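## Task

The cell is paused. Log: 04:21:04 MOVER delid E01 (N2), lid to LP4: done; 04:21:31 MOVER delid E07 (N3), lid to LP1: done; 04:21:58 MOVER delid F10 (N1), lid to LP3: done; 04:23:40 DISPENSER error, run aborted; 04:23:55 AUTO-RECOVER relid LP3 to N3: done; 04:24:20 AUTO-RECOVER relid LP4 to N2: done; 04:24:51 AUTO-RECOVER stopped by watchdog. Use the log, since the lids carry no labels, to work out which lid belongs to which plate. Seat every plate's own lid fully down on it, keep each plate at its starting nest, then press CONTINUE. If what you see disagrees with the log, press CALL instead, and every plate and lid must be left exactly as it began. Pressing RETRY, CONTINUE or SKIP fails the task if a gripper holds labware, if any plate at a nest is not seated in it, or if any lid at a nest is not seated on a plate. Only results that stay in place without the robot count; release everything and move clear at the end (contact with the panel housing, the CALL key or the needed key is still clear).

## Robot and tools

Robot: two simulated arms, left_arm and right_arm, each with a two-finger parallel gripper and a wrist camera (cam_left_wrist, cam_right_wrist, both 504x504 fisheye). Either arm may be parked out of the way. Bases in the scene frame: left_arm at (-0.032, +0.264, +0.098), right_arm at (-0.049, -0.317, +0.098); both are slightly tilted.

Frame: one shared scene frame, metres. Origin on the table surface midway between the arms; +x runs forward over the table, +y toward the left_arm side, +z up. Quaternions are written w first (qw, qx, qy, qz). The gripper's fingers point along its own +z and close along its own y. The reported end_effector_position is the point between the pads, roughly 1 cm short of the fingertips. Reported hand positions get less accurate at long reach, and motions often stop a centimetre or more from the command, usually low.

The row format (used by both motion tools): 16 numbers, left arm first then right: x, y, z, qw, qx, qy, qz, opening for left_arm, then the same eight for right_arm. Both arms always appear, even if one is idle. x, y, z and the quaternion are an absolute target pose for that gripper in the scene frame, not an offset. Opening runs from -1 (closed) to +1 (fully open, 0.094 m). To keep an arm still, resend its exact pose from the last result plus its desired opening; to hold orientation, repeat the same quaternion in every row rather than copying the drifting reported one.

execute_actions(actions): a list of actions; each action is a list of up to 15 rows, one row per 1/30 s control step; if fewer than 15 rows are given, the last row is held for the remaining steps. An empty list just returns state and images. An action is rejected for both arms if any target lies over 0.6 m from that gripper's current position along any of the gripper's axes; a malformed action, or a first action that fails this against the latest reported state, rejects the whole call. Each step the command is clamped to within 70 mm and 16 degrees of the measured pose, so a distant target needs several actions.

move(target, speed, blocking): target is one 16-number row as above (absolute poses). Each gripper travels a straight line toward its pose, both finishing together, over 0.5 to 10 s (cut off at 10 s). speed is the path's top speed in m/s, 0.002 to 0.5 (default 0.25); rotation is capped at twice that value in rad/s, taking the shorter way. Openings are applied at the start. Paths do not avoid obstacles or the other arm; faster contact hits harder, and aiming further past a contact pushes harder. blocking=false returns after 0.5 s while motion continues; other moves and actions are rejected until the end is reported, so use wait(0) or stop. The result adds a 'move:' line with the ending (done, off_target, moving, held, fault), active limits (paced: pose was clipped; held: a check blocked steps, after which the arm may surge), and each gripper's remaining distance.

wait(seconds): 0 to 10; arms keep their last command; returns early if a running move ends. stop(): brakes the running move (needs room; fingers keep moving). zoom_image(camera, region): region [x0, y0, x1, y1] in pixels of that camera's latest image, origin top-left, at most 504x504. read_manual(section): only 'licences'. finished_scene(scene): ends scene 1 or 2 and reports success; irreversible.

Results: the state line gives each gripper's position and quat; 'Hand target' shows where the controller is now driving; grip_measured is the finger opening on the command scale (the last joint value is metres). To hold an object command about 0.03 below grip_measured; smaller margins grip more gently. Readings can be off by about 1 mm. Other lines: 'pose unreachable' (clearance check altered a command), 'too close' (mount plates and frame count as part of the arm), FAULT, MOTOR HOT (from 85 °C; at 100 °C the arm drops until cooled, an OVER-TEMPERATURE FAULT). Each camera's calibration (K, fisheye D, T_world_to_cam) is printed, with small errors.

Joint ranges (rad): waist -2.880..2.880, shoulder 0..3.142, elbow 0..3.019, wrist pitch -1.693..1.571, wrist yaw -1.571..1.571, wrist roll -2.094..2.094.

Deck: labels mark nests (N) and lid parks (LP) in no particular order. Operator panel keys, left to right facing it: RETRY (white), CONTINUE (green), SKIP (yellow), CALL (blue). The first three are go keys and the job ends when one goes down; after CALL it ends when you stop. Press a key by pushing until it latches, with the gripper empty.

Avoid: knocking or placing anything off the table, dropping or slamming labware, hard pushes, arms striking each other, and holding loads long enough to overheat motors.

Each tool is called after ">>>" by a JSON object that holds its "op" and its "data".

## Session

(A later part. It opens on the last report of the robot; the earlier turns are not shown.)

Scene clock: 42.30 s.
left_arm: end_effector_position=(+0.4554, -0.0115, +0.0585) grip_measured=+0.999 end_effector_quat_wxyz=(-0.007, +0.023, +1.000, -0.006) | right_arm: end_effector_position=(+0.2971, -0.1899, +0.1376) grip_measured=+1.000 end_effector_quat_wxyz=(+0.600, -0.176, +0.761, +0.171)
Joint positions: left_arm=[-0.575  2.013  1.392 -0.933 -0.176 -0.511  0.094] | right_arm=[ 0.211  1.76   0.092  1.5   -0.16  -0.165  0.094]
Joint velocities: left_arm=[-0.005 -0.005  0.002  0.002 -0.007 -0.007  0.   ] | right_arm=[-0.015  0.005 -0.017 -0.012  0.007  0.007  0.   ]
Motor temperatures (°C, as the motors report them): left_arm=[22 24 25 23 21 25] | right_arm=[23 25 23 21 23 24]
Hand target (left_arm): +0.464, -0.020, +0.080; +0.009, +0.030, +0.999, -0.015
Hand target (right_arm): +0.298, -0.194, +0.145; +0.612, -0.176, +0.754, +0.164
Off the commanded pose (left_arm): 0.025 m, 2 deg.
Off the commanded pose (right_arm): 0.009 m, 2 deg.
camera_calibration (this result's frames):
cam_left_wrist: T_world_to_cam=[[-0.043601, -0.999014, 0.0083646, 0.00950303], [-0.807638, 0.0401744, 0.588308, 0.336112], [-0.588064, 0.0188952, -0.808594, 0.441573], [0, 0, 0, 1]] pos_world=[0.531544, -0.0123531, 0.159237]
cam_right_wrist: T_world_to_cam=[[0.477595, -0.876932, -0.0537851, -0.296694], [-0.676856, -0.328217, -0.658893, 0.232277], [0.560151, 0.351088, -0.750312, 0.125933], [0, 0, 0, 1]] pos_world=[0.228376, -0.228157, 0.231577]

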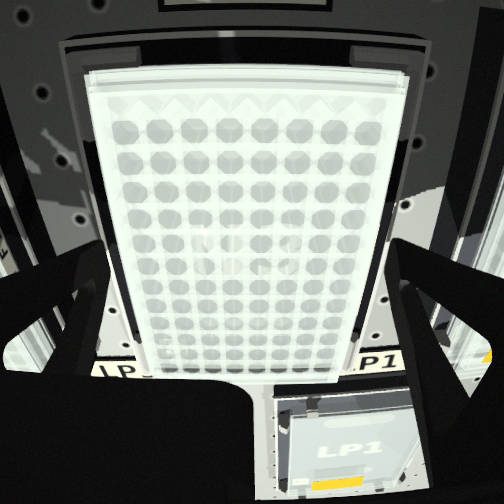

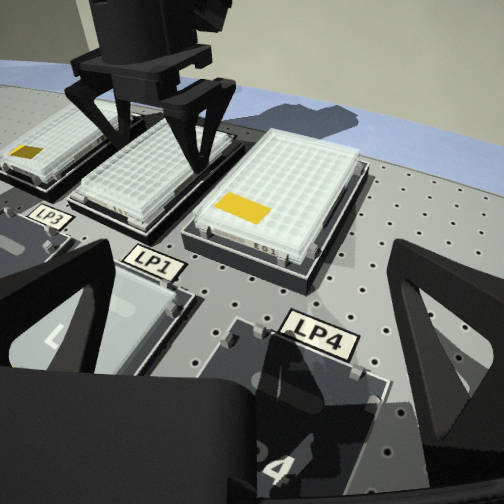

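>>> {"op": "move", "data": {"target": [0.46,-0.02,0.13,0,0.02,1,0,1,0.27,-0.32,0.15,0.55,-0.35,0.69,0.3,1], "speed": 0.2}}

>>> {"op": "move", "data": {"target": [0.28,-0.08,0.10,0,0,1,0,1,0.27,-0.32,0.15,0.55,-0.35,0.69,0.3,1], "speed": 0.2}}

>>> {"op": "move", "data": {"target": [0.28,-0.076,0.05,0,0,1,0,1,0.27,-0.32,0.15,0.55,-0.35,0.69,0.3,1], "speed": 0.07}}

Scene clock: 44.00 s.
left_arm: end_effector_position=(+0.4424, -0.0059, +0.1015) grip_measured=+0.999 end_effector_quat_wxyz=(-0.024, +0.023, +0.999, +0.013) | right_arm: end_effector_position=(+0.2664, -0.2990, +0.1495) grip_measured=+1.000 end_effector_quat_wxyz=(+0.575, -0.274, +0.701, +0.320)
Joint positions: left_arm=[-0.599  1.95   1.415 -1.074 -0.19  -0.544  0.094] | right_arm=[-0.569  1.4    0.178  0.662 -1.285 -0.602  0.094]
Joint velocities: left_arm=[ 0.005 -0.005  0.002 -0.002 -0.037  0.051  0.   ] | right_arm=[ 0.005 -0.005 -0.002 -0.002 -0.081 -0.022  0.   ]
Motor temperatures (°C, as the motors report them): left_arm=[22 24 25 23 21 25] | right_arm=[23 25 23 21 23 24]
Hand target (left_arm): +0.458, -0.019, +0.131; +0.000, +0.020, +1.000, -0.001
Hand target (right_arm): +0.266, -0.295, +0.150; +0.575, -0.278, +0.698, +0.322
Off the commanded pose (left_arm): 0.036 m, 3 deg.
Off the commanded pose (right_arm): 0.021 m, 10 deg.
move: held (right_arm), off_target (left_arm); limits=held; held on 14 of 48 steps (right_arm), including the last (right_arm)
pose unreachable (right arm): on one or more control steps of this call, first in action 0 (counted from 0), this arm could not follow its commanded pose, so it was not sent that pose on those steps. On the call's last step it was still not sent that pose. It may still have moved: this result reports where it is.
cause: the commanded pose would bring two parts of the arm too close to each other (its wrist (the part past joint 4) and its wrist camera, with joints 5 (wrist yaw) and 6 (wrist roll) between them).
camera_calibration (this result's frames):
cam_left_wrist: T_world_to_cam=[[-0.0446725, -0.998571, -0.0293347, 0.0184847], [-0.786907, 0.0170828, 0.616835, 0.28792], [-0.615452, 0.0506392, -0.786546, 0.478607], [0, 0, 0, 1]] pos_world=[0.521952, -0.0106965, 0.199389]
cam_right_wrist: T_world_to_cam=[[0.755778, -0.640389, -0.136749, -0.368105], [-0.521995, -0.463095, -0.716285, 0.110512], [0.395373, 0.612735, -0.684278, 0.302592], [0, 0, 0, 1]] pos_world=[0.216256, -0.369962, 0.235877]

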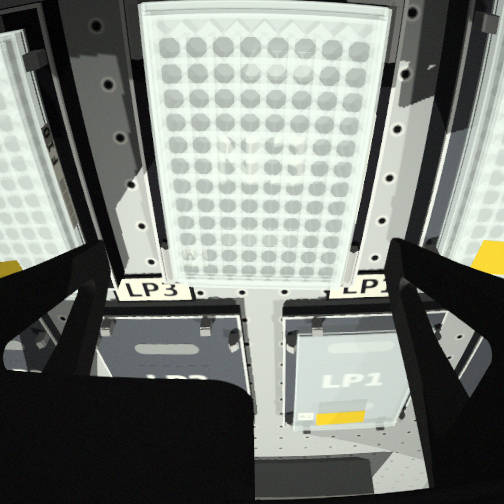

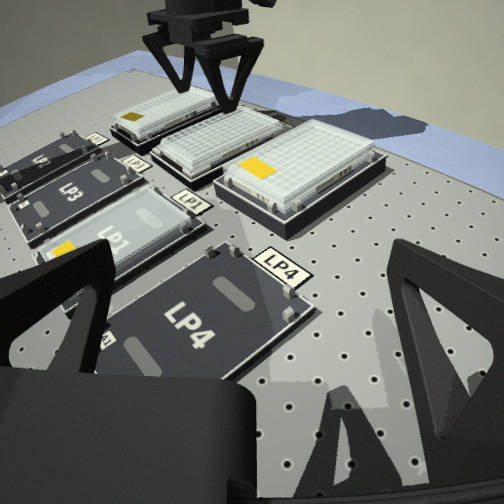

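Scene clock: 45.43 s.
left_arm: end_effector_position=(+0.2747, -0.0787, +0.0911) grip_measured=+0.999 end_effector_quat_wxyz=(-0.011, +0.011, +1.000, +0.010) | right_arm: end_effector_position=(+0.2571, -0.2949, +0.1437) grip_measured=+1.000 end_effector_quat_wxyz=(+0.557, -0.272, +0.707, +0.340)
Joint positions: left_arm=[-0.921  1.852  1.122 -0.916 -0.184 -0.891  0.094] | right_arm=[-0.576  1.377  0.186  0.493 -1.304 -0.696  0.094]
Joint velocities: left_arm=[-0.005  0.005  0.007  0.017 -0.022 -0.007 -0.001] | right_arm=[-0.005 -0.015  0.012 -0.012  0.022 -0.022  0.   ]
Motor temperatures (°C, as the motors report them): left_arm=[22 24 25 23 21 25] | right_arm=[23 25 23 21 23 24]
Hand target (left_arm): +0.279, -0.079, +0.099; -0.001, +0.000, +1.000, -0.002
Hand target (right_arm): +0.257, -0.295, +0.144; +0.558, -0.272, +0.707, +0.339
Off the commanded pose (left_arm): 0.010 m, 2 deg.
Off the commanded pose (right_arm): 0.029 m, 10 deg.
move: held (right_arm); limits=held; held on 32 of 43 steps (right_arm), including the last (right_arm)
pose unreachable (right arm): on one or more control steps of this call, first in action 0 (counted from 0), this arm could not follow its commanded pose, so it was not sent that pose on those steps. On the call's last step it was still not sent that pose. It may still have moved: this result reports where it is.
cause: the commanded pose would bring two parts of the arm too close to each other (its wrist (the part past joint 4) and its wrist camera, with joints 5 (wrist yaw) and 6 (wrist roll) between them).
camera_calibration (this result's frames):
cam_left_wrist: T_world_to_cam=[[-0.0199289, -0.999512, -0.0240407, -0.0693506], [-0.803135, 0.00168304, 0.595795, 0.16877], [-0.595464, 0.0311815, -0.802777, 0.365385], [0, 0, 0, 1]] pos_world=[0.351737, -0.0809941, 0.191103]
cam_right_wrist: T_world_to_cam=[[0.766064, -0.616905, -0.180483, -0.348608], [-0.540004, -0.465402, -0.701282, 0.105237], [0.348627, 0.634689, -0.689659, 0.31911], [0, 0, 0, 1]] pos_world=[0.212634, -0.368616, 0.23096]

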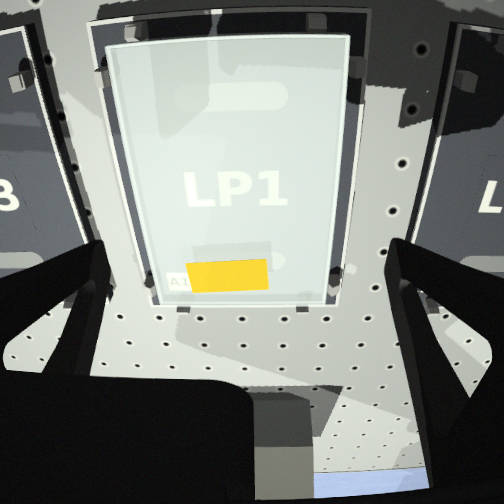

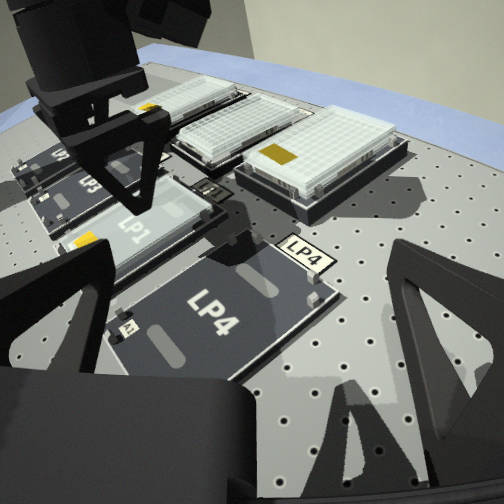

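Scene clock: 47.03 s.
left_arm: end_effector_position=(+0.2806, -0.0847, +0.0683) grip_measured=+0.999 end_effector_quat_wxyz=(+0.007, +0.001, +1.000, -0.011) | right_arm: end_effector_position=(+0.2539, -0.2930, +0.1412) grip_measured=+1.000 end_effector_quat_wxyz=(+0.551, -0.268, +0.710, +0.347)
Joint positions: left_arm=[-0.911  1.881  1.089 -0.796 -0.187 -0.891  0.094] | right_arm=[-0.576  1.377  0.185  0.457 -1.305 -0.712  0.094]
Joint velocities: left_arm=[-0.005 -0.005 -0.007 -0.002 -0.037  0.007 -0.002] | right_arm=[-0.005 -0.005 -0.002 -0.017  0.007 -0.022  0.   ]
Motor temperatures (°C, as the motors report them): left_arm=[22 24 25 23 21 25] | right_arm=[23 25 23 21 23 24]
Hand target (left_arm): +0.280, -0.076, +0.051; -0.000, -0.000, +1.000, -0.000
Hand target (right_arm): +0.254, -0.293, +0.141; +0.552, -0.269, +0.710, +0.346
Off the commanded pose (left_arm): 0.020 m, 1 deg.
Off the commanded pose (right_arm): 0.033 m, 11 deg.
move: held (right_arm), off_target (left_arm); limits=held; held on 43 of 48 steps (right_arm), including the last (right_arm)
pose unreachable (right arm): on one or more control steps of this call, first in action 0 (counted from 0), this arm could not follow its commanded pose, so it was not sent that pose on those steps. On the call's last step it was still not sent that pose. It may still have moved: this result reports where it is.
cause: the commanded pose would bring two parts of the arm too close to each other (its wrist (the part past joint 4) and its wrist camera, with joints 5 (wrist yaw) and 6 (wrist roll) between them).
camera_calibration (this result's frames):
cam_left_wrist: T_world_to_cam=[[0.000898961, -0.999843, 0.0177023, -0.084444], [-0.824211, 0.00928371, 0.566207, 0.195653], [-0.566283, -0.0150995, -0.824073, 0.340158], [0, 0, 0, 1]] pos_world=[0.353961, -0.0811109, 0.17103]
cam_right_wrist: T_world_to_cam=[[0.76551, -0.611326, -0.200685, -0.340843], [-0.551263, -0.462293, -0.694546, 0.105429], [0.331819, 0.642313, -0.690891, 0.323908], [0, 0, 0, 1]] pos_world=[0.211559, -0.367678, 0.228608]

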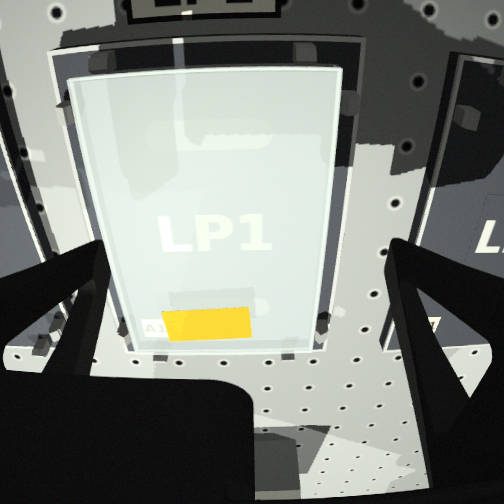

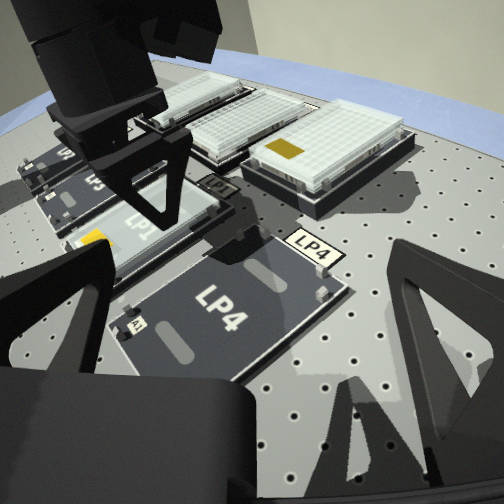

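>>> {"op": "execute_actions", "data": {"actions": [[[0.276,-0.069,0.045,-0.004,-0.004,1,0.005,1,0.254,-0.293,0.141,0.551,-0.268,0.71,0.347,1]],[[0.273,-0.063,0.038,-0.007,-0.004,1,0.01,1,0.254,-0.293,0.141,0.551,-0.268,0.71,0.347,1]],[[0.273,-0.063,0.033,-0.007,-0.004,1,0.01,1,0.254,-0.293,0.141,0.551,-0.268,0.71,0.347,1]]]}}

Scene clock: 48.63 s.
left_arm: end_effector_position=(+0.2747, -0.0725, +0.0516) grip_measured=+0.999 end_effector_quat_wxyz=(+0.001, -0.003, +1.000, -0.002) | right_arm: end_effector_position=(+0.2539, -0.2930, +0.1412) grip_measured=+1.000 end_effector_quat_wxyz=(+0.551, -0.268, +0.710, +0.347)
Joint positions: left_arm=[-0.898  1.895  1.055 -0.767 -0.19  -0.89   0.094] | right_arm=[-0.576  1.377  0.185  0.457 -1.305 -0.712  0.094]
Joint velocities: left_arm=[-0.034 -0.015 -0.017  0.007 -0.022 -0.051 -0.001] | right_arm=[-0.005  0.005 -0.022  0.012  0.022  0.022  0.   ]
Motor temperatures (°C, as the motors report them): left_arm=[22 24 24 23 21 25] | right_arm=[23 25 23 21 23 24]
Hand target (left_arm): +0.273, -0.063, +0.034; -0.007, -0.004, +1.000, +0.010
Hand target (right_arm): +0.254, -0.293, +0.141; +0.551, -0.268, +0.710, +0.347
Off the commanded pose (left_arm): 0.021 m, 2 deg.
Off the commanded pose (right_arm): 0.000 m, 0 deg.
camera_calibration (this result's frames):
cam_left_wrist: T_world_to_cam=[[0.00889143, -0.99996, -0.0011415, -0.0731763], [-0.817694, -0.00792783, 0.575598, 0.196654], [-0.575584, -0.00418449, -0.817732, 0.326171], [0, 0, 0, 1]] pos_world=[0.349193, -0.0702494, 0.153443]
cam_right_wrist: T_world_to_cam=[[0.76551, -0.611326, -0.200685, -0.340843], [-0.551263, -0.462293, -0.694546, 0.105429], [0.331819, 0.642313, -0.690891, 0.323908], [0, 0, 0, 1]] pos_world=[0.211559, -0.367678, 0.228608]

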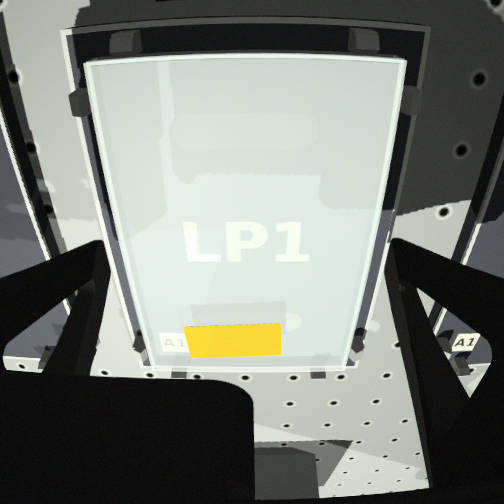

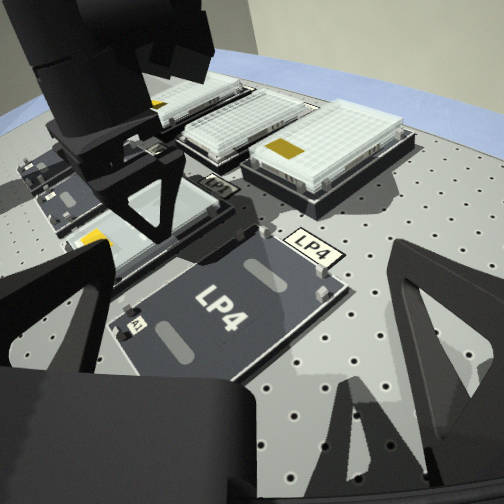

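>>> {"op": "execute_actions", "data": {"actions": [[[0.273,-0.0625,0.028,-0.007,-0.004,1,0.01,1,0.254,-0.293,0.141,0.551,-0.268,0.71,0.347,1]],[[0.273,-0.062,0.023,-0.007,-0.004,1,0.01,1,0.254,-0.293,0.141,0.551,-0.268,0.71,0.347,1]]]}}

Scene clock: 49.70 s.
left_arm: end_effector_position=(+0.2752, -0.0719, +0.0424) grip_measured=+0.999 end_effector_quat_wxyz=(+0.002, -0.004, +1.000, -0.002) | right_arm: end_effector_position=(+0.2539, -0.2930, +0.1412) grip_measured=+1.000 end_effector_quat_wxyz=(+0.551, -0.268, +0.710, +0.347)
Joint positions: left_arm=[-0.893  1.912  1.048 -0.74  -0.19  -0.885  0.094] | right_arm=[-0.576  1.377  0.185  0.457 -1.305 -0.712  0.094]
Joint velocities: left_arm=[-0.015 -0.015 -0.012 -0.012 -0.007 -0.007  0.001] | right_arm=[ 0.005 -0.015 -0.002 -0.002 -0.022 -0.037  0.   ]
Motor temperatures (°C, as the motors report them): left_arm=[22 24 24 23 21 25] | right_arm=[23 25 23 21 23 24]
Hand target (left_arm): +0.273, -0.062, +0.024; -0.007, -0.004, +1.000, +0.010
Hand target (right_arm): +0.254, -0.293, +0.141; +0.551, -0.268, +0.710, +0.347
Off the commanded pose (left_arm): 0.022 m, 2 deg.
Off the commanded pose (right_arm): 0.000 m, 0 deg.
camera_calibration (this result's frames):
cam_left_wrist: T_world_to_cam=[[0.00944293, -0.999955, 0.000572551, -0.072888], [-0.81864, -0.00740189, 0.57426, 0.202743], [-0.57423, -0.00589141, -0.818673, 0.318531], [0, 0, 0, 1]] pos_world=[0.349572, -0.0695075, 0.144387]
cam_right_wrist: T_world_to_cam=[[0.76551, -0.611326, -0.200685, -0.340843], [-0.551263, -0.462293, -0.694546, 0.105429], [0.331819, 0.642313, -0.690891, 0.323908], [0, 0, 0, 1]] pos_world=[0.211559, -0.367678, 0.228608]

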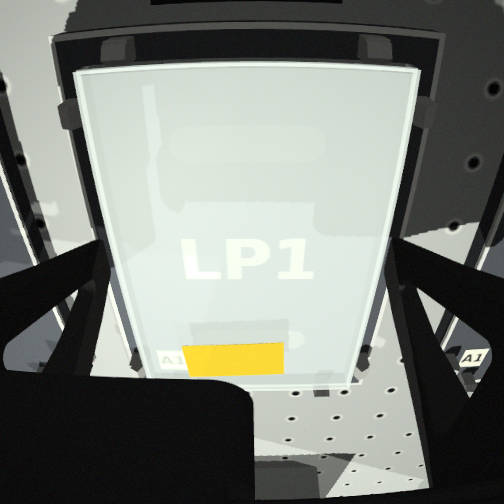

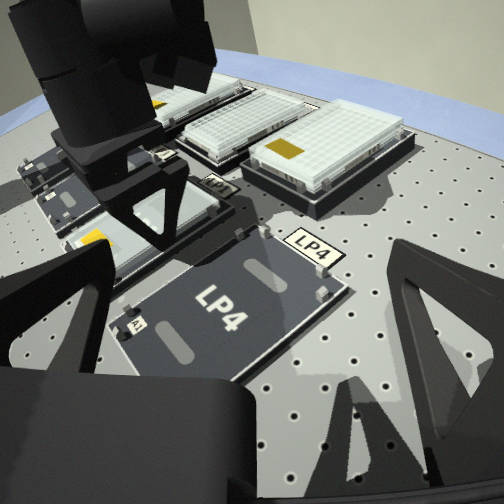

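>>> {"op": "execute_actions", "data": {"actions": [[[0.273,-0.062,0.023,-0.007,-0.004,1,0.01,0.745,0.254,-0.293,0.141,0.551,-0.268,0.71,0.347,1]],[[0.276,-0.073,0.045,0.003,-0.004,1,-0.003,0.745,0.254,-0.293,0.141,0.551,-0.268,0.71,0.347,1]],[[0.281,-0.082,0.065,0.012,-0.004,1,-0.016,0.745,0.254,-0.293,0.141,0.551,-0.268,0.71,0.347,1]],[[0.281,-0.083,0.078,0.012,-0.004,1,-0.016,0.745,0.254,-0.293,0.141,0.551,-0.268,0.71,0.347,1]]]}}

>>> {"op": "move", "data": {"target": [0.285,-0.075,0.135,0,0,1,0,0.745,0.254,-0.293,0.141,0.551,-0.268,0.71,0.347,1], "speed": 0.1}}

Scene clock: 51.83 s.
left_arm: end_effector_position=(+0.2734, -0.0696, +0.0607) grip_measured=+0.771 end_effector_quat_wxyz=(+0.001, -0.002, +1.000, -0.004) | right_arm: end_effector_position=(+0.2539, -0.2930, +0.1412) grip_measured=+1.000 end_effector_quat_wxyz=(+0.551, -0.268, +0.710, +0.347)
Joint positions: left_arm=[-0.899  1.87   1.048 -0.783 -0.187 -0.889  0.083] | right_arm=[-0.576  1.377  0.185  0.457 -1.305 -0.712  0.094]
Joint velocities: left_arm=[-0.005 -0.005 -0.002  0.007  0.051 -0.022 -0.   ] | right_arm=[-0.005  0.005 -0.012  0.022 -0.095 -0.022  0.   ]
Motor temperatures (°C, as the motors report them): left_arm=[22 24 24 23 21 25] | right_arm=[23 25 23 21 23 24]
Hand target (left_arm): +0.280, -0.082, +0.078; +0.012, -0.004, +1.000, -0.016
Hand target (right_arm): +0.254, -0.293, +0.141; +0.551, -0.268, +0.710, +0.347
Off the commanded pose (left_arm): 0.023 m, 2 deg.
Off the commanded pose (right_arm): 0.000 m, 0 deg.
camera_calibration (this result's frames):
cam_left_wrist: T_world_to_cam=[[0.00710513, -0.99997, 0.00314678, -0.0701063], [-0.817203, -0.00399285, 0.576336, 0.190492], [-0.576306, -0.0066665, -0.817207, 0.332921], [0, 0, 0, 1]] pos_world=[0.348034, -0.0671242, 0.162499]
cam_right_wrist: T_world_to_cam=[[0.76551, -0.611326, -0.200685, -0.340843], [-0.551263, -0.462293, -0.694546, 0.105429], [0.331819, 0.642313, -0.690891, 0.323908], [0, 0, 0, 1]] pos_world=[0.211559, -0.367678, 0.228608]

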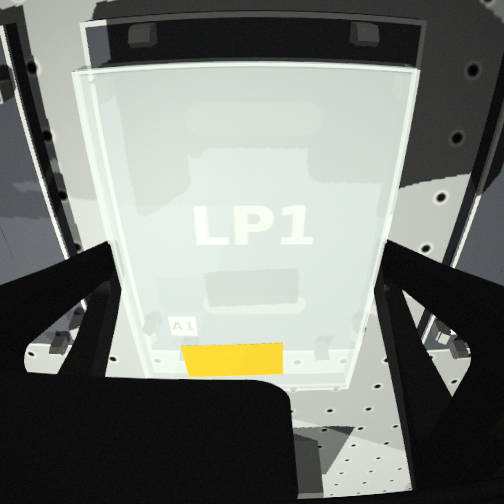

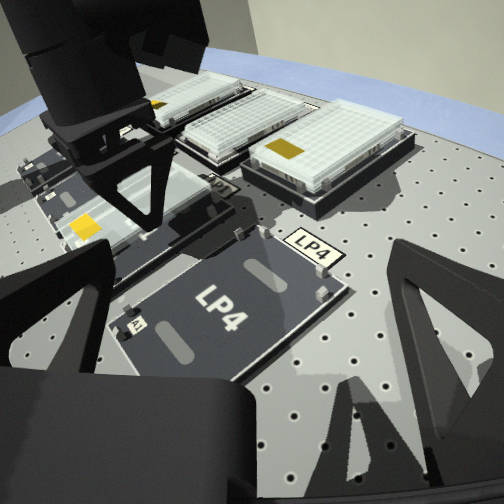

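Scene clock: 52.97 s.
left_arm: end_effector_position=(+0.2741, -0.0580, +0.1142) grip_measured=+0.771 end_effector_quat_wxyz=(-0.015, +0.002, +1.000, +0.016) | right_arm: end_effector_position=(+0.2539, -0.2930, +0.1412) grip_measured=+1.000 end_effector_quat_wxyz=(+0.551, -0.268, +0.710, +0.347)
Joint positions: left_arm=[-0.905  1.782  1.102 -0.976 -0.187 -0.895  0.083] | right_arm=[-0.576  1.377  0.185  0.457 -1.305 -0.712  0.094]
Joint velocities: left_arm=[ 0.015 -0.015  0.007 -0.002 -0.037  0.007  0.001] | right_arm=[-0.005  0.005  0.002  0.007 -0.022 -0.007  0.   ]
Motor temperatures (°C, as the motors report them): left_arm=[22 24 24 23 21 25] | right_arm=[23 25 23 21 23 24]
Hand target (left_arm): +0.284, -0.074, +0.136; -0.000, -0.000, +1.000, -0.001
Hand target (right_arm): +0.254, -0.293, +0.141; +0.551, -0.268, +0.710, +0.347
Off the commanded pose (left_arm): 0.029 m, 3 deg.
Off the commanded pose (right_arm): 0.000 m, 0 deg.
move: off_target (left_arm)
camera_calibration (this result's frames):
cam_left_wrist: T_world_to_cam=[[-0.002047, -0.999343, -0.0361962, -0.0516291], [-0.798761, -0.0201433, 0.601311, 0.151442], [-0.601645, 0.030143, -0.798195, 0.384004], [0, 0, 0, 1]] pos_world=[0.351894, -0.0601196, 0.213578]
cam_right_wrist: T_world_to_cam=[[0.76551, -0.611326, -0.200685, -0.340843], [-0.551263, -0.462293, -0.694546, 0.105429], [0.331819, 0.642313, -0.690891, 0.323908], [0, 0, 0, 1]] pos_world=[0.211559, -0.367678, 0.228608]

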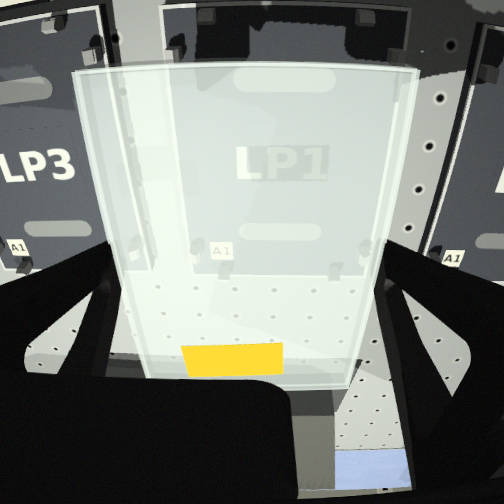

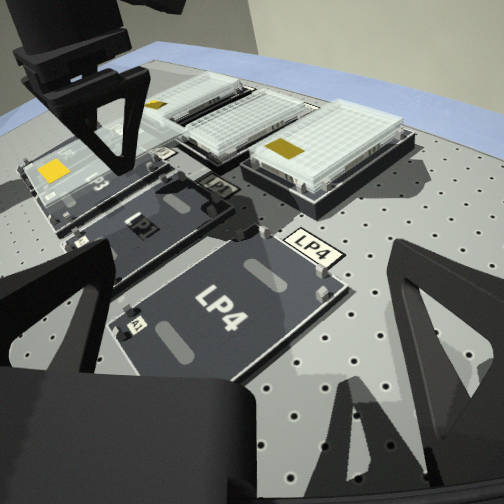

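>>> {"op": "move", "data": {"target": [0.468,-0.013,0.105,0,0.02,1,0,0.745,0.254,-0.293,0.141,0.551,-0.268,0.71,0.347,1], "speed": 0.15}}

>>> {"op": "move", "data": {"target": [0.465,-0.011,0.064,0,0.018,1,0,0.745,0.254,-0.293,0.141,0.551,-0.268,0.71,0.347,1], "speed": 0.05}}

Scene clock: 54.83 s.
left_arm: end_effector_position=(+0.4550, -0.0101, +0.1097) grip_measured=+0.771 end_effector_quat_wxyz=(+0.002, +0.017, +1.000, +0.000) | right_arm: end_effector_position=(+0.2539, -0.2930, +0.1412) grip_measured=+1.000 end_effector_quat_wxyz=(+0.551, -0.268, +0.710, +0.347)
Joint positions: left_arm=[-0.597  1.935  1.417 -1.031 -0.197 -0.543  0.083] | right_arm=[-0.576  1.377  0.185  0.457 -1.305 -0.712  0.094]
Joint velocities: left_arm=[-0.015 -0.015 -0.002  0.012 -0.051  0.022 -0.001] | right_arm=[ 0.005 -0.005 -0.007 -0.002  0.007 -0.022  0.   ]
Motor temperatures (°C, as the motors report them): left_arm=[22 24 25 23 21 25] | right_arm=[23 25 23 21 23 24]
Hand target (left_arm): +0.468, -0.014, +0.107; +0.001, +0.020, +1.000, +0.001
Hand target (right_arm): +0.254, -0.293, +0.141; +0.551, -0.268, +0.710, +0.347
Off the commanded pose (left_arm): 0.014 m, 0 deg.
Off the commanded pose (right_arm): 0.000 m, 0 deg.
move: off_target (left_arm)
camera_calibration (this result's frames):
cam_left_wrist: T_world_to_cam=[[-0.0316839, -0.999485, -0.00508869, 0.0065724], [-0.818601, 0.023028, 0.5739, 0.312061], [-0.573487, 0.022349, -0.81891, 0.477169], [0, 0, 0, 1]] pos_world=[0.529313, -0.0112814, 0.2117]
cam_right_wrist: T_world_to_cam=[[0.76551, -0.611326, -0.200685, -0.340843], [-0.551263, -0.462293, -0.694546, 0.105429], [0.331819, 0.642313, -0.690891, 0.323908], [0, 0, 0, 1]] pos_world=[0.211559, -0.367678, 0.228608]

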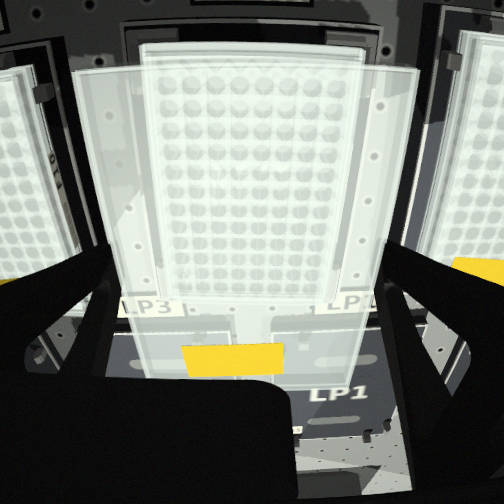

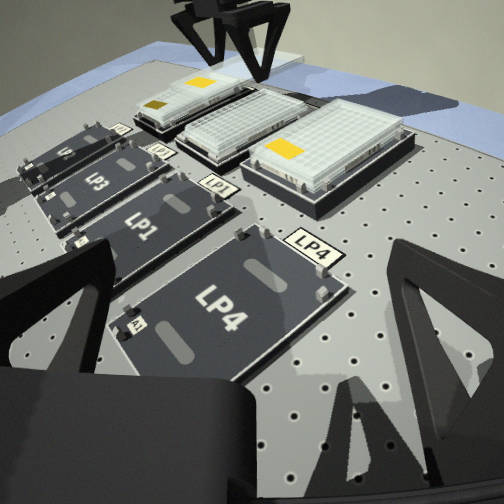

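Scene clock: 56.13 s.
left_arm: end_effector_position=(+0.4614, -0.0151, +0.0813) grip_measured=+0.771 end_effector_quat_wxyz=(+0.006, +0.020, +1.000, -0.002) | right_arm: end_effector_position=(+0.2539, -0.2930, +0.1412) grip_measured=+1.000 end_effector_quat_wxyz=(+0.551, -0.268, +0.710, +0.347)
Joint positions: left_arm=[-0.589  1.987  1.417 -0.97  -0.197 -0.528  0.083] | right_arm=[-0.576  1.377  0.185  0.457 -1.305 -0.712  0.094]
Joint velocities: left_arm=[-0.024 -0.005 -0.002 -0.002 -0.037 -0.022  0.002] | right_arm=[ 0.024 -0.005 -0.017 -0.012 -0.007  0.051  0.   ]
Motor temperatures (°C, as the motors report them): left_arm=[22 24 25 23 21 25] | right_arm=[23 25 23 21 23 24]
Hand target (left_arm): +0.465, -0.011, +0.064; +0.000, +0.018, +1.000, +0.000
Hand target (right_arm): +0.254, -0.293, +0.141; +0.551, -0.268, +0.710, +0.347
Off the commanded pose (left_arm): 0.018 m, 1 deg.
Off the commanded pose (right_arm): 0.000 m, 0 deg.
move: off_target (left_arm)
camera_calibration (this result's frames):
cam_left_wrist: T_world_to_cam=[[-0.0368496, -0.99932, -0.00136676, 0.00367341], [-0.822242, 0.0295425, 0.568371, 0.335937], [-0.567944, 0.0220681, -0.822771, 0.455469], [0, 0, 0, 1]] pos_world=[0.535038, -0.0163048, 0.183815]
cam_right_wrist: T_world_to_cam=[[0.76551, -0.611326, -0.200685, -0.340843], [-0.551263, -0.462293, -0.694546, 0.105429], [0.331819, 0.642313, -0.690891, 0.323908], [0, 0, 0, 1]] pos_world=[0.211559, -0.367678, 0.228608]

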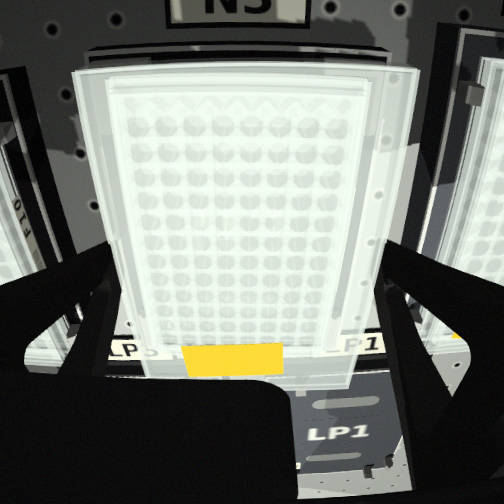

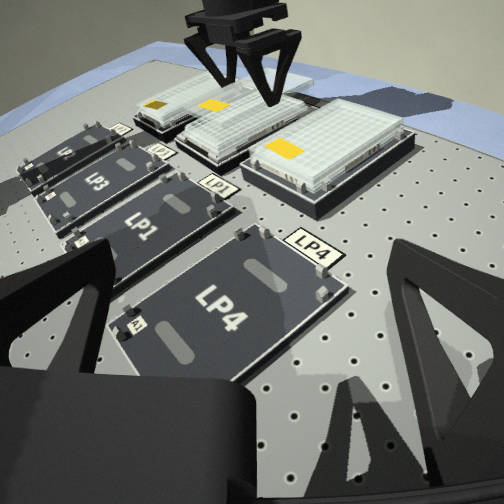

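>>> {"op": "execute_actions", "data": {"actions": [[[0.456,-0.006,0.058,-0.006,0.018,1,0.004,0.745,0.254,-0.293,0.141,0.551,-0.268,0.71,0.347,1]],[[0.447,-0.003,0.052,-0.012,0.018,1,0.008,0.745,0.254,-0.293,0.141,0.551,-0.268,0.71,0.347,1]]]}}

Scene clock: 57.17 s.
left_arm: end_effector_position=(+0.4480, -0.0094, +0.0689) grip_measured=+0.771 end_effector_quat_wxyz=(-0.004, +0.022, +1.000, +0.004) | right_arm: end_effector_position=(+0.2539, -0.2930, +0.1412) grip_measured=+1.000 end_effector_quat_wxyz=(+0.551, -0.268, +0.710, +0.347)
Joint positions: left_arm=[-0.589  1.987  1.377 -0.952 -0.197 -0.528  0.083] | right_arm=[-0.576  1.377  0.185  0.457 -1.305 -0.712  0.094]
Joint velocities: left_arm=[-0.015 -0.005 -0.007 -0.002  0.007  0.007  0.001] | right_arm=[-0.015  0.005 -0.002 -0.012 -0.022  0.007  0.   ]
Motor temperatures (°C, as the motors report them): left_arm=[22 24 25 23 21 25] | right_arm=[23 25 23 21 23 24]
Hand target (left_arm): +0.447, -0.003, +0.052; -0.012, +0.018, +1.000, +0.008
Hand target (right_arm): +0.254, -0.293, +0.141; +0.551, -0.268, +0.710, +0.347
Off the commanded pose (left_arm): 0.018 m, 1 deg.
Off the commanded pose (right_arm): 0.000 m, 0 deg.
camera_calibration (this result's frames):
cam_left_wrist: T_world_to_cam=[[-0.0417613, -0.999047, -0.0127248, 0.0118598], [-0.811205, 0.0264689, 0.584162, 0.325711], [-0.583268, 0.0347178, -0.811537, 0.443704], [0, 0, 0, 1]] pos_world=[0.523512, -0.0121771, 0.169965]
cam_right_wrist: T_world_to_cam=[[0.76551, -0.611326, -0.200685, -0.340843], [-0.551263, -0.462293, -0.694546, 0.105429], [0.331819, 0.642313, -0.690891, 0.323908], [0, 0, 0, 1]] pos_world=[0.211559, -0.367678, 0.228608]

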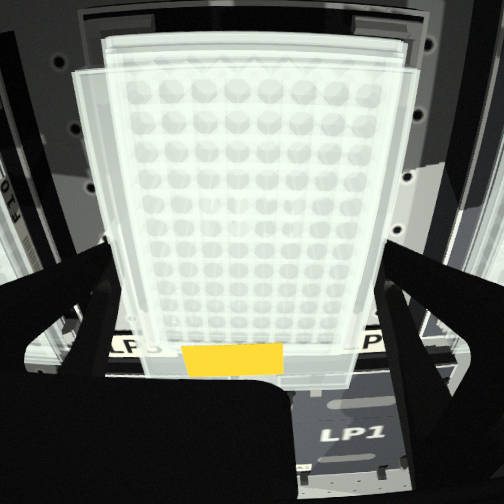

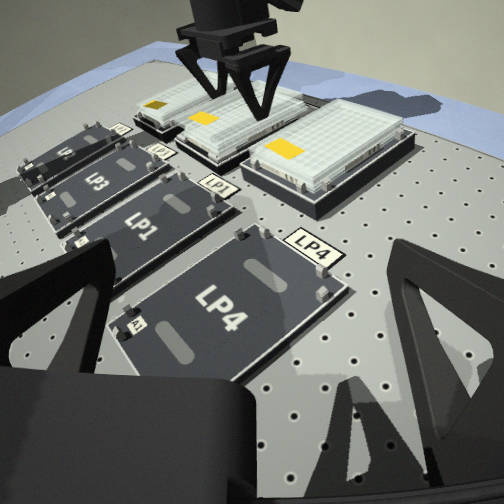

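>>> {"op": "execute_actions", "data": {"actions": [[[0.4515,-0.005,0.052,-0.003,0.018,1,0.004,0.745,0.254,-0.293,0.141,0.551,-0.268,0.71,0.347,1]]]}}

Scene clock: 57.77 s.
left_arm: end_effector_position=(+0.4518, -0.0118, +0.0688) grip_measured=+0.771 end_effector_quat_wxyz=(+0.004, +0.020, +1.000, -0.000) | right_arm: end_effector_position=(+0.2539, -0.2930, +0.1412) grip_measured=+1.000 end_effector_quat_wxyz=(+0.551, -0.268, +0.710, +0.347)
Joint positions: left_arm=[-0.589  1.987  1.377 -0.933 -0.197 -0.528  0.083] | right_arm=[-0.576  1.377  0.185  0.457 -1.305 -0.712  0.094]
Joint velocities: left_arm=[-0.005 -0.005 -0.007  0.007  0.051 -0.022  0.001] | right_arm=[ 0.005 -0.005 -0.012 -0.002 -0.022  0.037  0.   ]
Motor temperatures (°C, as the motors report them): left_arm=[22 24 25 23 21 25] | right_arm=[23 25 23 21 23 24]
Hand target (left_arm): +0.451, -0.005, +0.052; -0.003, +0.018, +1.000, +0.004
Hand target (right_arm): +0.254, -0.293, +0.141; +0.551, -0.268, +0.710, +0.347
Off the commanded pose (left_arm): 0.018 m, 1 deg.
Off the commanded pose (right_arm): 0.000 m, 0 deg.
camera_calibration (this result's frames):
cam_left_wrist: T_world_to_cam=[[-0.0380454, -0.99927, -0.00345912, 0.00725504], [-0.820231, 0.0292512, 0.571284, 0.333878], [-0.570766, 0.024572, -0.820745, 0.440869], [0, 0, 0, 1]] pos_world=[0.525766, -0.0133496, 0.171128]
cam_right_wrist: T_world_to_cam=[[0.76551, -0.611326, -0.200685, -0.340843], [-0.551263, -0.462293, -0.694546, 0.105429], [0.331819, 0.642313, -0.690891, 0.323908], [0, 0, 0, 1]] pos_world=[0.211559, -0.367678, 0.228608]

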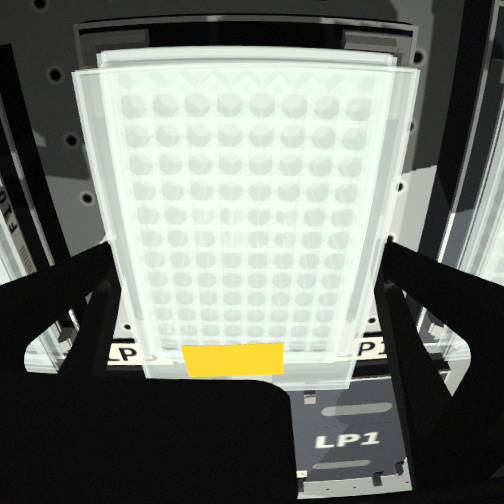

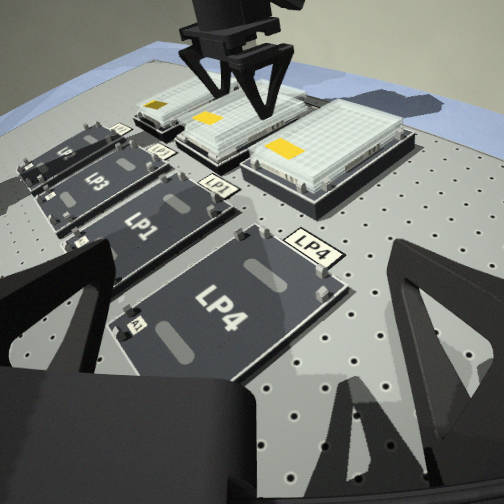

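>>> {"op": "execute_actions", "data": {"actions": [[[0.453,-0.005,0.047,-0.002,0.018,1,0.006,0.745,0.254,-0.293,0.141,0.551,-0.268,0.71,0.347,1]]]}}

Scene clock: 58.30 s.
left_arm: end_effector_position=(+0.4537, -0.0128, +0.0689) grip_measured=+0.771 end_effector_quat_wxyz=(+0.008, +0.019, +1.000, -0.002) | right_arm: end_effector_position=(+0.2539, -0.2930, +0.1412) grip_measured=+1.000 end_effector_quat_wxyz=(+0.551, -0.268, +0.710, +0.347)
Joint positions: left_arm=[-0.589  1.987  1.377 -0.924 -0.198 -0.528  0.083] | right_arm=[-0.576  1.377  0.185  0.457 -1.305 -0.712  0.094]
Joint velocities: left_arm=[-0.005 -0.005 -0.012 -0.002  0.022  0.007  0.   ] | right_arm=[-0.005 -0.005  0.012 -0.002  0.007 -0.022  0.   ]
Motor temperatures (°C, as the motors report them): left_arm=[22 24 25 23 21 25] | right_arm=[23 25 23 21 23 24]
Hand target (left_arm): +0.453, -0.005, +0.048; -0.002, +0.018, +1.000, +0.006
Hand target (right_arm): +0.254, -0.293, +0.141; +0.551, -0.268, +0.710, +0.347
Off the commanded pose (left_arm): 0.023 m, 1 deg.
Off the commanded pose (right_arm): 0.000 m, 0 deg.
camera_calibration (this result's frames):
cam_left_wrist: T_world_to_cam=[[-0.036327, -0.99934, -0.00040606, 0.00541613], [-0.824865, 0.0297553, 0.564546, 0.338052], [-0.564161, 0.0208432, -0.825402, 0.439292], [0, 0, 0, 1]] pos_world=[0.526875, -0.0138025, 0.171749]
cam_right_wrist: T_world_to_cam=[[0.76551, -0.611326, -0.200685, -0.340843], [-0.551263, -0.462293, -0.694546, 0.105429], [0.331819, 0.642313, -0.690891, 0.323908], [0, 0, 0, 1]] pos_world=[0.211559, -0.367678, 0.228608]

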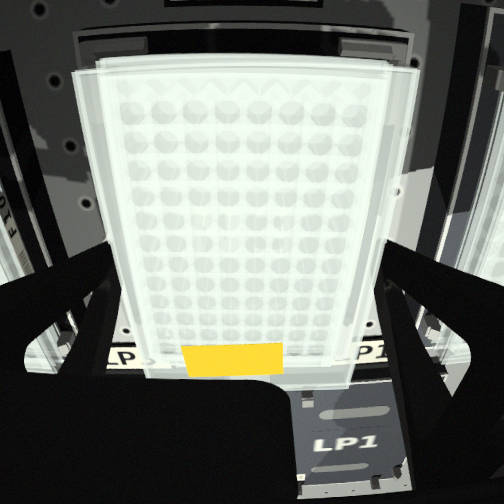

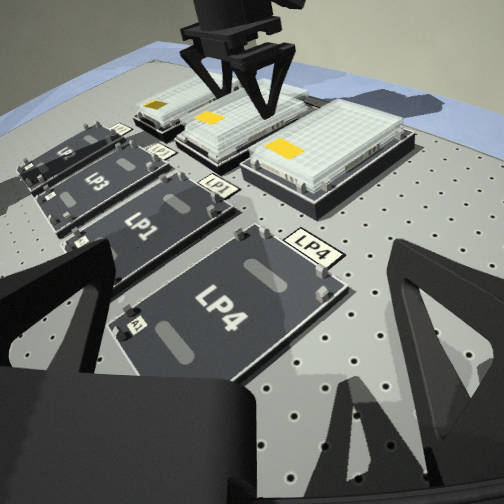

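>>> {"op": "execute_actions", "data": {"actions": [[[0.453,-0.003,0.047,-0.002,0.018,1,0.013,0.745,0.254,-0.293,0.141,0.551,-0.268,0.71,0.347,1]],[[0.452,-0.003,0.042,-0.005,0.018,1,0.015,0.745,0.254,-0.293,0.141,0.551,-0.268,0.71,0.347,1]]]}}

Scene clock: 59.33 s.
left_arm: end_effector_position=(+0.4527, -0.0108, +0.0625) grip_measured=+0.771 end_effector_quat_wxyz=(+0.006, +0.020, +1.000, +0.006) | right_arm: end_effector_position=(+0.2539, -0.2930, +0.1412) grip_measured=+1.000 end_effector_quat_wxyz=(+0.551, -0.268, +0.710, +0.347)
Joint positions: left_arm=[-0.589  1.999  1.377 -0.924 -0.211 -0.528  0.083] | right_arm=[-0.576  1.377  0.185  0.457 -1.305 -0.712  0.094]
Joint velocities: left_arm=[-0.005 -0.005 -0.002 -0.017 -0.022 -0.022  0.001] | right_arm=[-0.005 -0.015 -0.007 -0.002 -0.051 -0.022  0.   ]
Motor temperatures (°C, as the motors report them): left_arm=[22 24 25 23 21 25] | right_arm=[23 25 23 21 23 24]
Hand target (left_arm): +0.452, -0.003, +0.042; -0.005, +0.018, +1.000, +0.015
Hand target (right_arm): +0.254, -0.293, +0.141; +0.551, -0.268, +0.710, +0.347
Off the commanded pose (left_arm): 0.022 m, 2 deg.
Off the commanded pose (right_arm): 0.000 m, 0 deg.
camera_calibration (this result's frames):
cam_left_wrist: T_world_to_cam=[[-0.0382094, -0.999119, -0.0173858, 0.00927316], [-0.822903, 0.0215904, 0.567772, 0.339589], [-0.566896, 0.036001, -0.823002, 0.434646], [0, 0, 0, 1]] pos_world=[0.526203, -0.0137146, 0.165066]
cam_right_wrist: T_world_to_cam=[[0.76551, -0.611326, -0.200685, -0.340843], [-0.551263, -0.462293, -0.694546, 0.105429], [0.331819, 0.642313, -0.690891, 0.323908], [0, 0, 0, 1]] pos_world=[0.211559, -0.367678, 0.228608]

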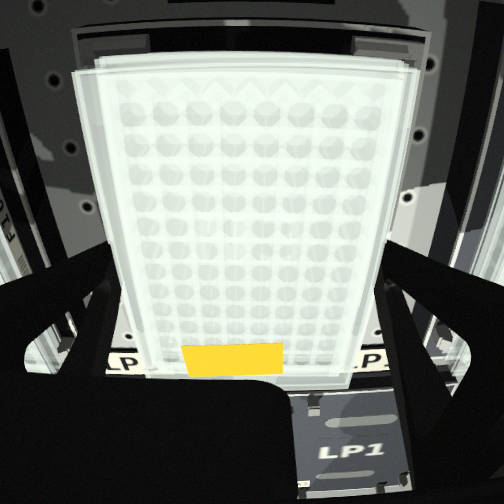

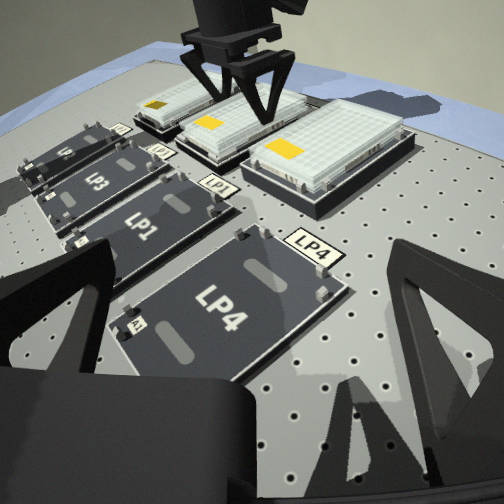

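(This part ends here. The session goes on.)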